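# Set the carton on the scale's weighing plate

## Task

Place the carton on the scale's weighing plate with the same face on top as it had at the start, resting so that the plate alone supports it; anything the robot is still holding in position does not count. Afterwards release the carton and move the tool away from it.

## Robot and tools

The robot is a single six-joint arm ending in a vacuum suction cup rather than fingers. The reference point for every motion is the cup point, which is the middle of the cup's rim when nothing is pressed against it. The cup opens along the cup point's own +z axis. About 4 cm back from the rim the tool widens, and its body and wrist camera stick out up to about 9 cm sideways, so keep that clearance from the scale and table.

Frames. Reported positions use the scene frame. Its origin lies on the table surface right under the arm's base, +z is up, and +y points left for someone looking along +x. Positions are in metres and orientation is a quaternion in w,x,y,z order. Velocities are in m/s and rad/s. The base may not sit exactly level, and the printed cup position can be slightly off, more so when the arm reaches far.

execute_actions takes "actions", a list of actions. Each action is a table of at most 15 rows, and each row runs for one control step of 1/30 s. If a table has fewer than 15 rows, its final row repeats until 15 steps have passed. A row has 7 numbers, each between -1 and 1: dx, dy, dz, rx, ry, rz, suction. The first six are an offset, not a pose. They are measured from where the cup point was when that action began (for the first action of a call, the last pose reported in this scene), expressed in the cup point's own axes, and every row refers to that same starting pose rather than to the previous row. A value of 1.0 equals 0.6 m for the translations and 180 degrees for the rotations; rx, ry and rz form a single rotation vector. An empty list just returns the current state and images.

Suction. A seventh number greater than 0.01 switches the vacuum on; 0.01 or less switches it off. It keeps its last setting until changed.

move takes "target", one 7-number row laid out as above: an offset in the cup point's axes from the pose in the latest result that reported one, with the suction number sent at the beginning. The cup point follows a straight path lasting 0.5 to 10 s (longer paths are cut off at 10 s before arriving) and rotates the short way. "speed" is the path's top speed in m/s, from 0.002 to 0.5, default 0.25; rotation is capped at twice that figure in rad/s. The arm can lag, wander off the path and exceed the speed, mainly near full stretch. Nothing on the path slows it down. "stop_force", in newtons from 13 to 80, ends the path once the wrist sensor reads that much extra push opposing the motion for two steps in a row (or saturates); the arm then backs up two steps and holds. It is not accepted in the first 0.2 s of a scene, nor with blocking=false, and it is unreliable on moves that rotate. Only when using it at very low speed may the target lie well beyond the contact. Omit it when pulling away from a surface. The press can briefly exceed it, often doubling, and fast contacts may still fault. "blocking": false returns after 0.5 s while the arm keeps going; then only wait or stop are accepted until a result shows the move ended.

The move result adds a "move:" line: done (resting near target), off_target, moving, held (a check blocked the final step), fault, or contact (stop_force ended it; this wins over the others), plus limits such as paced (the sent pose was clipped) or held (some steps were blocked, after which the arm may surge faster), and the remaining distance to target.

wait takes "seconds" (0 to 10) and lets time pass while the arm keeps its last command; a running move continues and the wait returns early when it ends. stop brakes a running move, needing space to do so; suction is unaffected. zoom_image takes "camera" (cam_head_left, cam_head_right, cam_high, cam_low, cam_wrist) and "region" [x0, y0, x1, y1] in that camera's pixels, origin top-left, at most 504 by 504. finished_scene takes "scene", the current scene's number, ends it irreversibly and reports success; the goal must already hold and keep holding.

Control details. Each step, the commanded pose is clipped to within 100 mm and 16 degrees of the measured pose, and position is favoured over orientation if both cannot be met. After an action the arm stops at the last clipped pose, so long distances need further commands. Motion trails commands by about 0.17 s. "Hand target" shows where the controller is currently heading. "pose unreachable" means the clearance check (which treats the base mount as part of the arm) altered or blocked the command. The simulation keeps running while you write, with the arm holding its last command.

Gripping. Turn suction on and press the 36 mm rim flat onto a smooth face of the carton so the whole rim touches; holes, seams or edges under the rim leak. suction_measured near 0 means no seal; an airtight seal reaches 0.83 or more. part_present turns 1 at 0.50 and back to 0 below 0.45. Under vacuum the cup shortens, so the carton sits up to about 12 mm nearer the tool. To release, set the carton down on the plate first, then switch suction off, then lift at least 15 mm. Keep the carton's top face up throughout. If the cup seals to the table, switch suction off.

Force and faults. Wrist force and torque are given in the cup point's axes, with noise (up to 3.4 N) and a fixed offset (within about 5.5 N), saturating near 100 N; "no reading" is normal at the start. Reaching a joint's load limit (shoulder pan 313, shoulder lift 313, elbow 142, wrists 51.3 N m) or 150 N of outside force stops the arm for 10 s. The arm is stiff, so approach surfaces slowly. Holding loads heats motors: warnings appear at 70 °C and at 85 °C the brakes engage until cooled. Avoid drops, slams and hard pushes, and never let anything leave the table; a loose object may occasionally get nudged.

Each tool is called after "Call:" as name(argument=value, ...), one argument or row to a line, values as JSON.

## Session

Call:
execute_actions(
  actions=[],
)

Scene clock: 0.00 s.
end_effector_position=(+0.6289, +0.0150, +0.2809) suction_measured=0.00 part_present=0 end_effector_quat_wxyz=(+0.004, -0.014, +1.000, +0.005) end_effector_velocity=(-0.000, -0.000, +0.000) end_effector_angular_velocity=(+0.000, +0.001, +0.000)
Joint positions: [-0.28  -1.557  2.143 -2.16  -1.57   2.86 ]
Joint velocities: [-0.    -0.    -0.     0.001 -0.    -0.   ]
Wrist force (N, on the end effector, along its own x y z axes, offset not removed): no reading
Wrist torque (N m, same axes, about the end effector's origin, offset not removed): no reading
Hand target: +0.629, +0.015, +0.281; +0.004, -0.014, +1.000, +0.005

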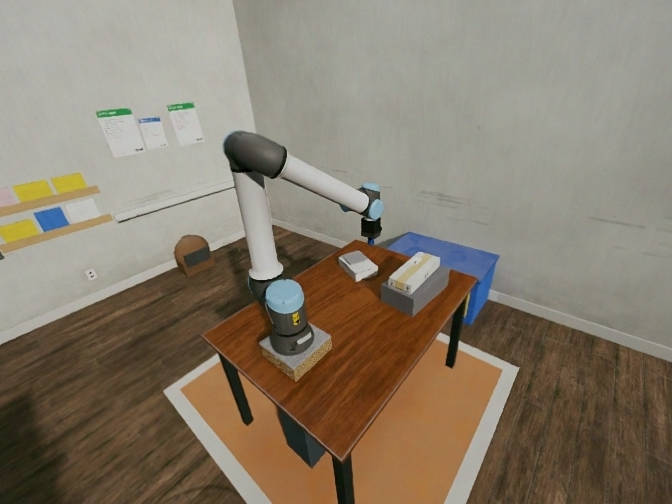

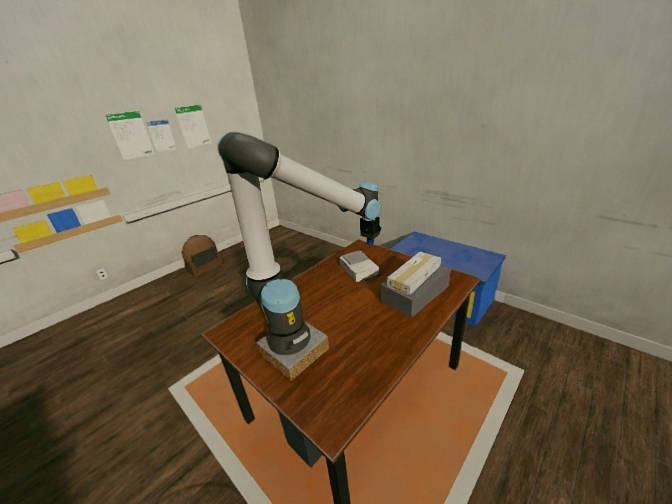

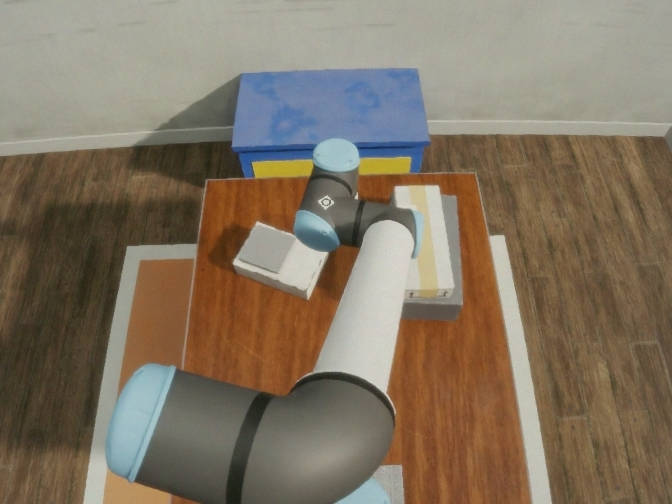

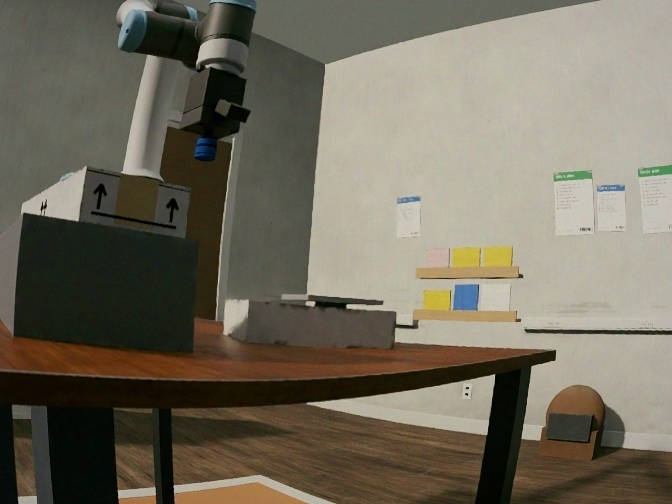

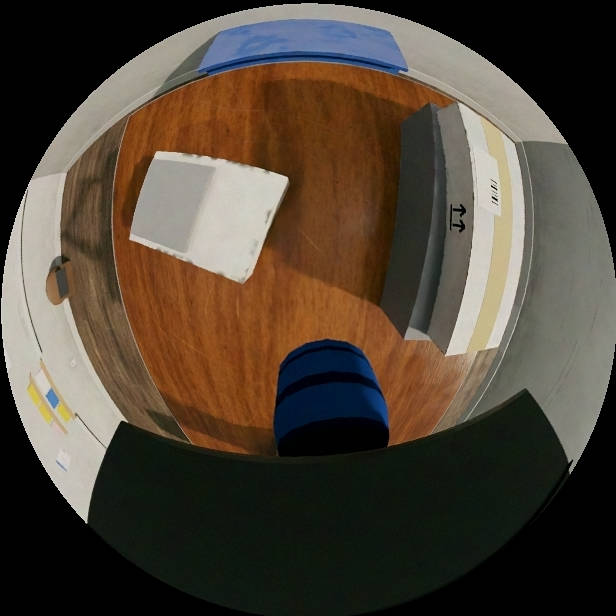

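Call:
move(
  target=[-0.04,-0.375,0.13,0,0,0,0],
)

Scene clock: 3.63 s.
end_effector_position=(+0.6593, -0.2087, +0.2010) suction_measured=0.00 part_present=0 end_effector_quat_wxyz=(+0.004, -0.014, +1.000, +0.004) end_effector_velocity=(+0.002, -0.002, +0.001) end_effector_angular_velocity=(-0.001, -0.002, +0.000)
Joint positions: [-0.586 -1.369  2.099 -2.305 -1.57   2.554]
Joint velocities: [-0.001  0.002 -0.004 -0.     0.    -0.002]
Wrist force (N, on the end effector, along its own x y z axes, offset not removed): [5.6 2.9 -8.7]
Wrist torque (N m, same axes, about the end effector's origin, offset not removed): [0.15 -1.13 0.02]
Hand target: +0.659, -0.209, +0.201; +0.004, -0.014, +1.000, +0.004
Off the commanded pose: 0.001 m, 0 deg.
move: done

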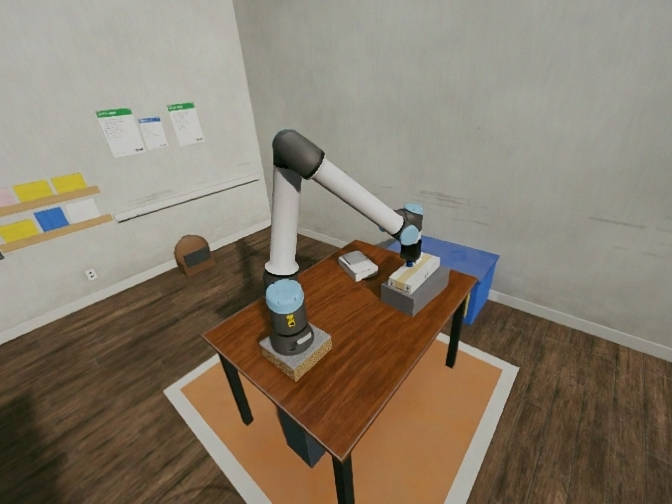

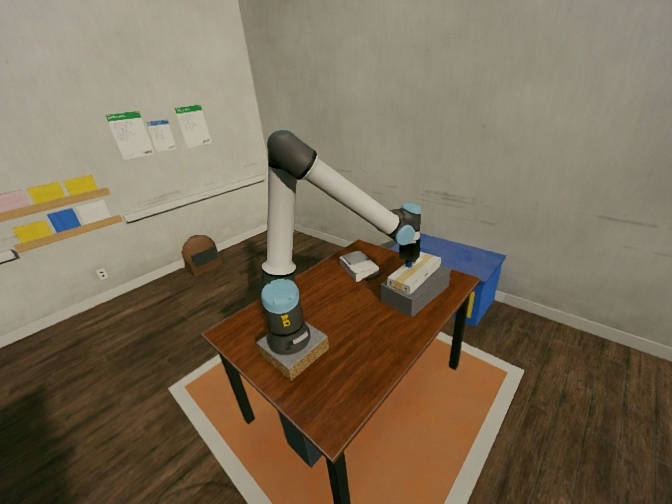

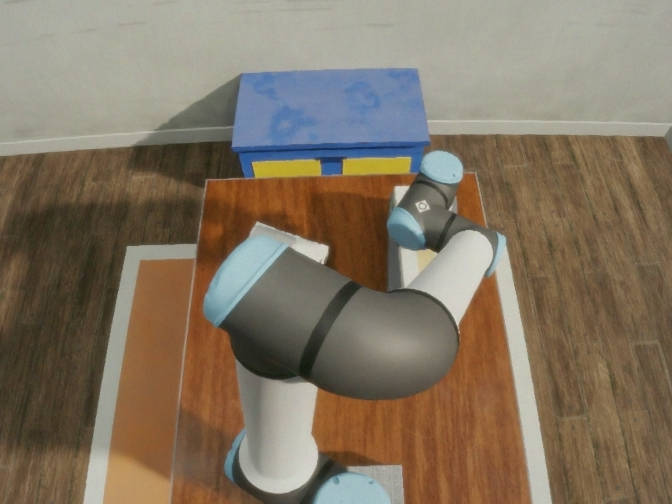

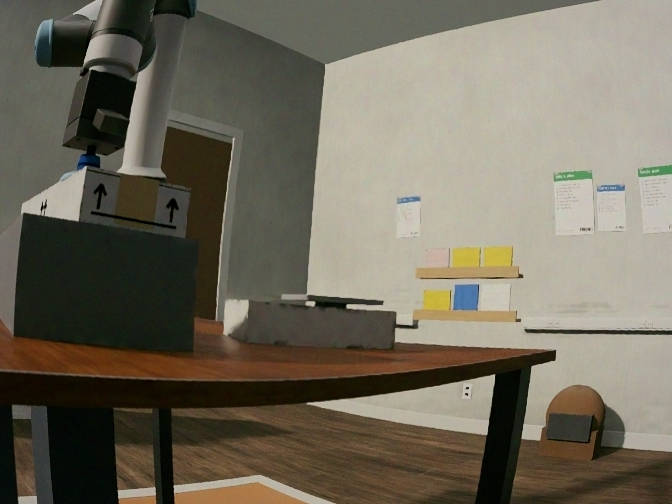

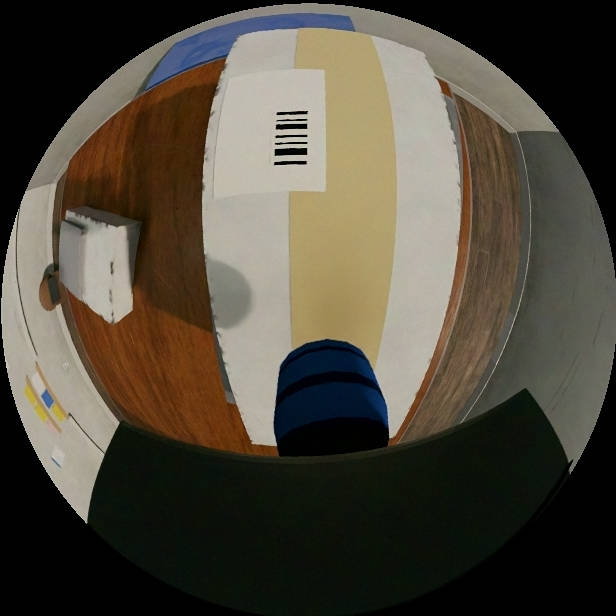

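Call:
move(
  target=[0,-0.005,0.03,0,0,0,1],
  speed=0.05,
)

Call:
move(
  target=[0,0,0.08,0,0,0,1],
  speed=0.008,
  stop_force=13,
)

Call:
move(
  target=[0,0,-0.05,0,0,0,1],
  speed=0.04,
)

Scene clock: 8.20 s.
end_effector_position=(+0.6595, -0.2116, +0.1832) suction_measured=0.00 part_present=0 end_effector_quat_wxyz=(+0.004, -0.014, +1.000, +0.004) end_effector_velocity=(+0.000, -0.000, -0.002) end_effector_angular_velocity=(-0.001, -0.001, -0.000)
Joint positions: [-0.589 -1.344  2.11  -2.34  -1.57   2.551]
Joint velocities: [-0.001  0.003  0.002 -0.006 -0.    -0.   ]
Wrist force (N, on the end effector, along its own x y z axes, offset not removed): [4.0 -0.7 -6.3]
Wrist torque (N m, same axes, about the end effector's origin, offset not removed): [-0.40 -0.75 -0.03]
Hand target: +0.660, -0.212, +0.183; +0.004, -0.014, +1.000, +0.004
Off the commanded pose: 0.000 m, 0 deg.
move: done

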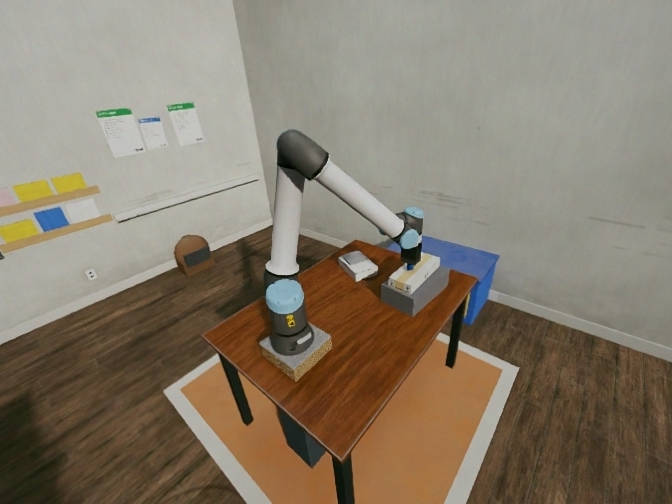

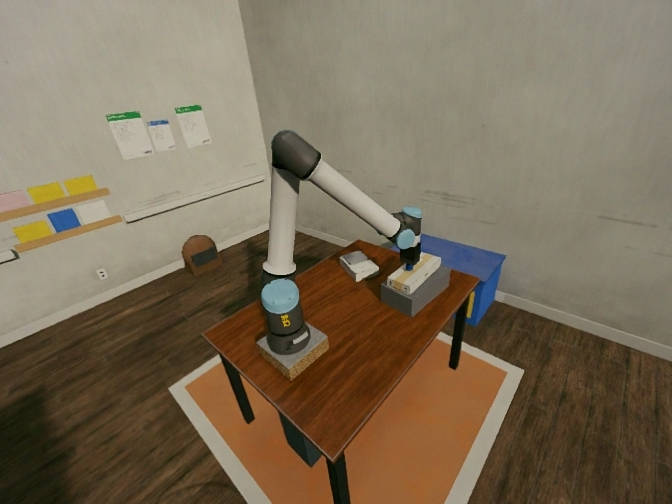

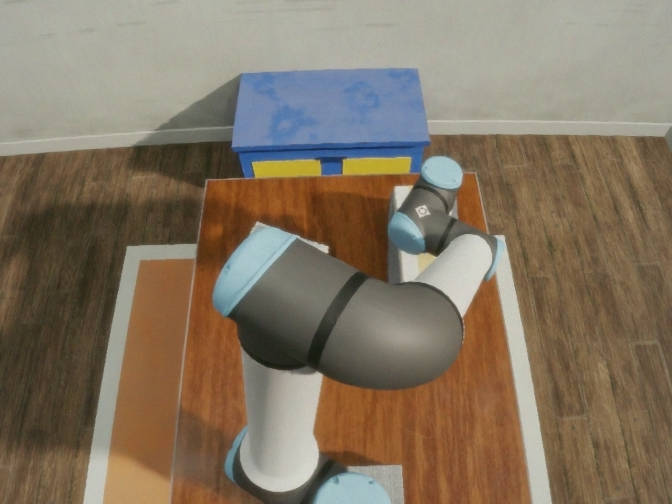

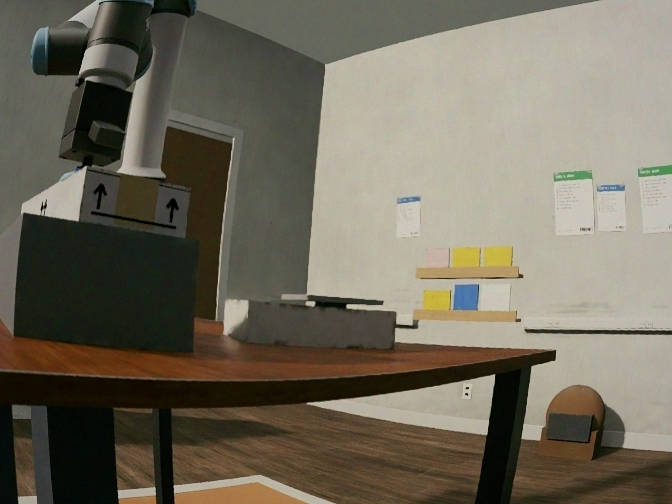

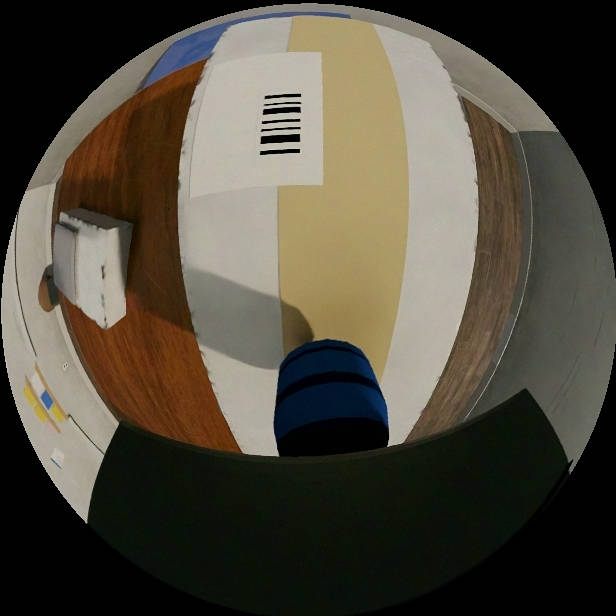

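Scene clock: 12.03 s.
end_effector_position=(+0.6597, -0.2113, +0.1555) suction_measured=1.00 part_present=1 end_effector_quat_wxyz=(+0.004, -0.014, +1.000, +0.004) end_effector_velocity=(-0.001, +0.001, +0.001) end_effector_angular_velocity=(+0.002, +0.004, -0.000)
Joint positions: [-0.59  -1.307  2.127 -2.395 -1.57   2.551]
Joint velocities: [ 0.    -0.002 -0.     0.007 -0.001  0.001]
Wrist force (N, on the end effector, along its own x y z axes, offset not removed): [24.3 12.3 -42.6]
Wrist torque (N m, same axes, about the end effector's origin, offset not removed): [0.95 -1.45 -0.01]
Hand target: +0.660, -0.211, +0.156; +0.004, -0.014, +1.000, +0.004
Off the commanded pose: 0.020 m, 0 deg.
move: contact

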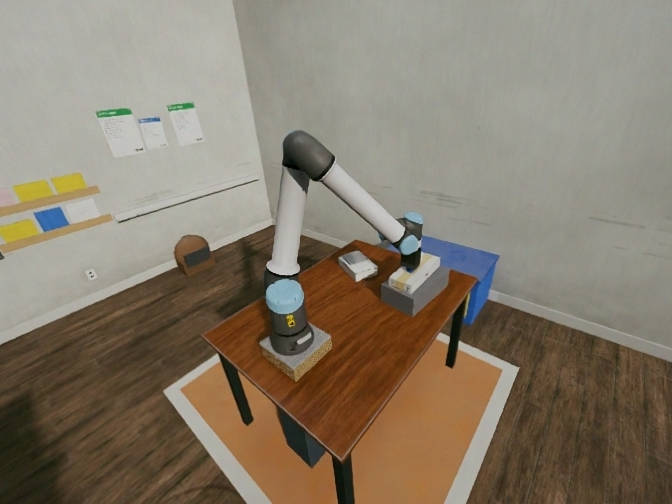

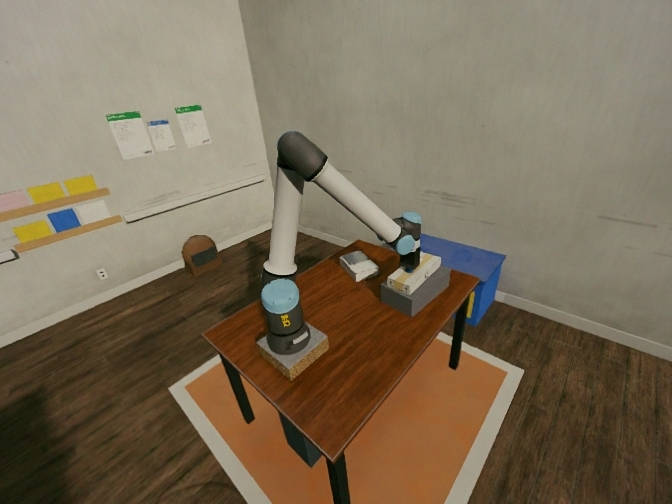

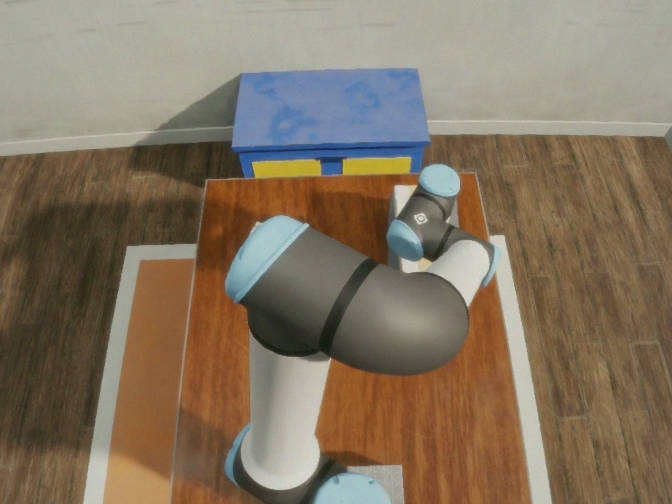

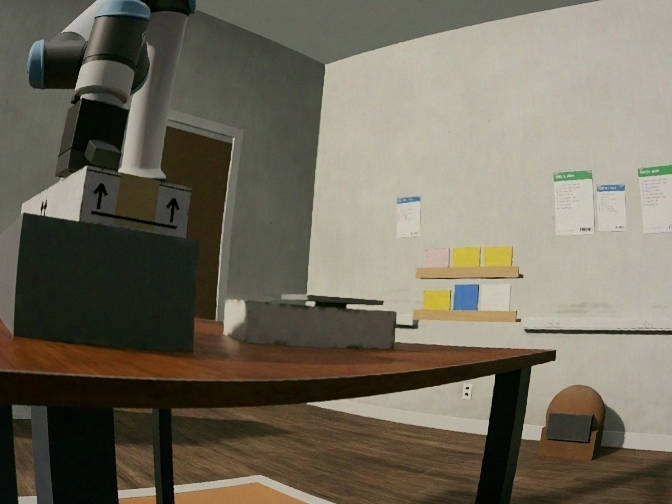

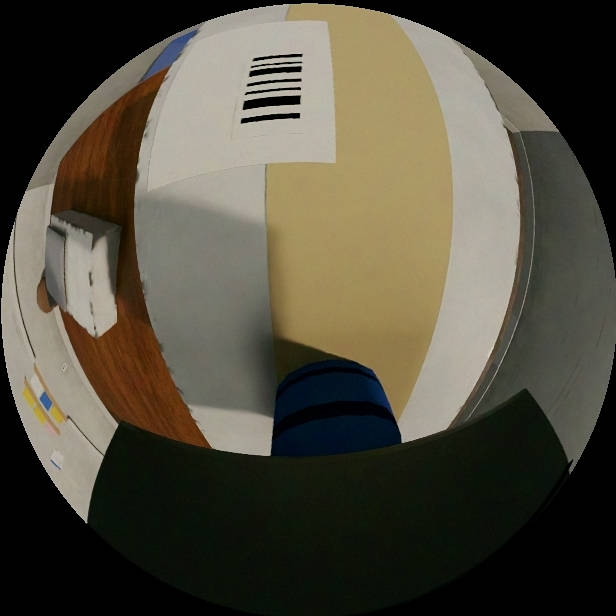

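Scene clock: 13.13 s.
end_effector_position=(+0.6595, -0.2116, +0.1854) suction_measured=1.00 part_present=1 end_effector_quat_wxyz=(+0.004, -0.014, +1.000, +0.004) end_effector_velocity=(-0.000, +0.000, +0.001) end_effector_angular_velocity=(-0.000, +0.000, +0.001)
Joint positions: [-0.59  -1.347  2.109 -2.336 -1.57   2.551]
Joint velocities: [ 0.    -0.002 -0.     0.003 -0.    -0.001]
Wrist force (N, on the end effector, along its own x y z axes, offset not removed): [-0.2 4.2 7.8]
Wrist torque (N m, same axes, about the end effector's origin, offset not removed): [0.64 -0.26 0.15]
Hand target: +0.659, -0.212, +0.186; +0.004, -0.014, +1.000, +0.004
Off the commanded pose: 0.000 m, 0 deg.
move: done

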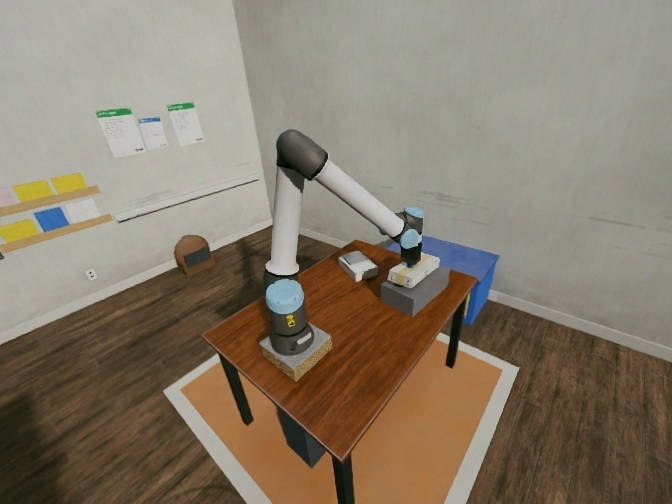

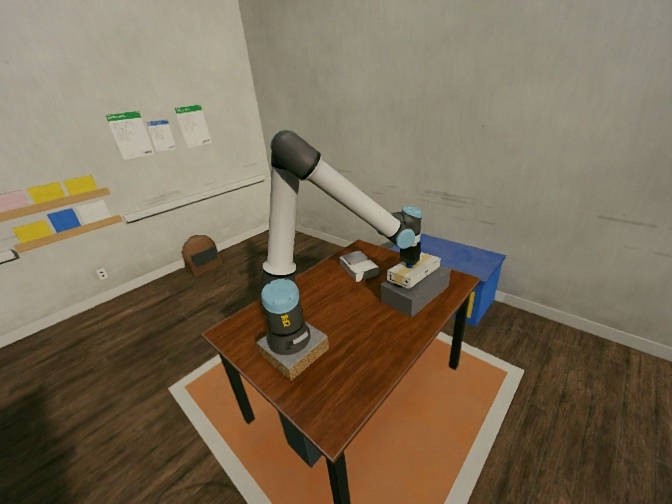

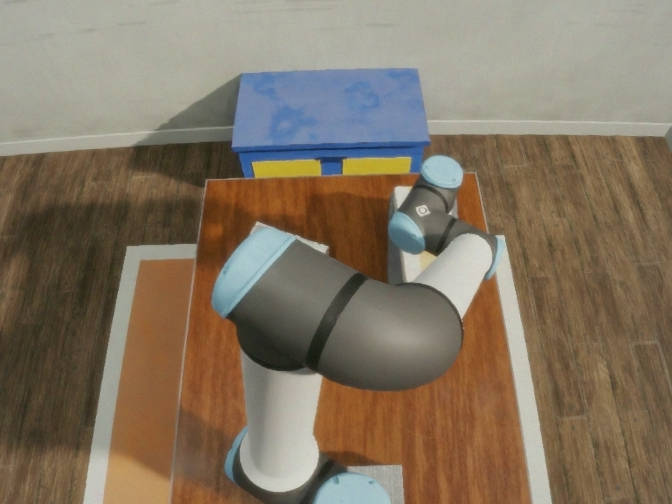

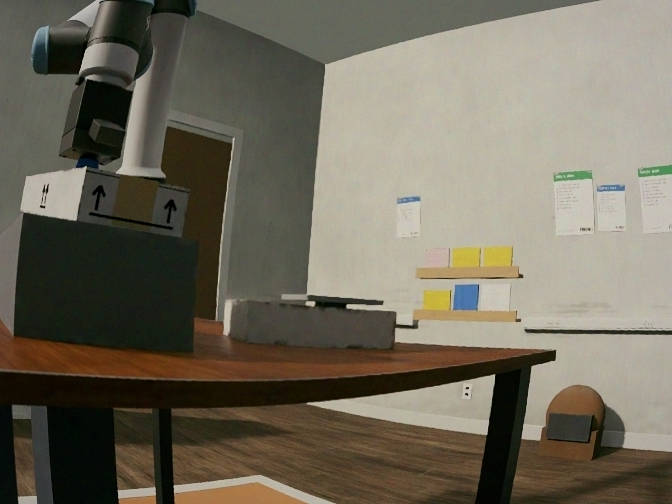

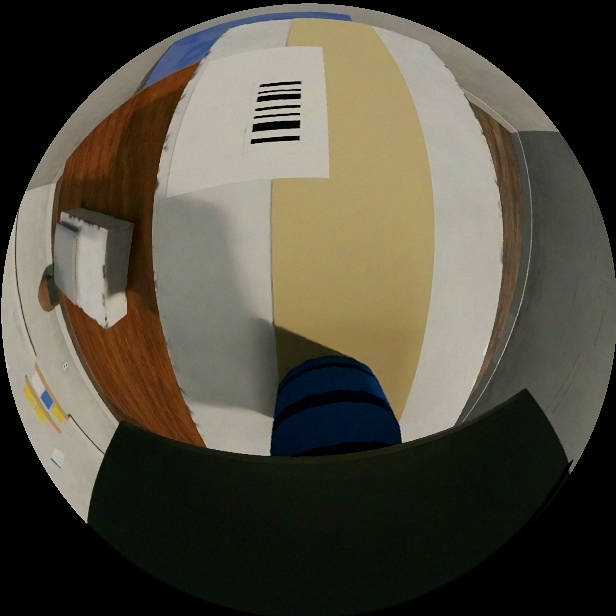

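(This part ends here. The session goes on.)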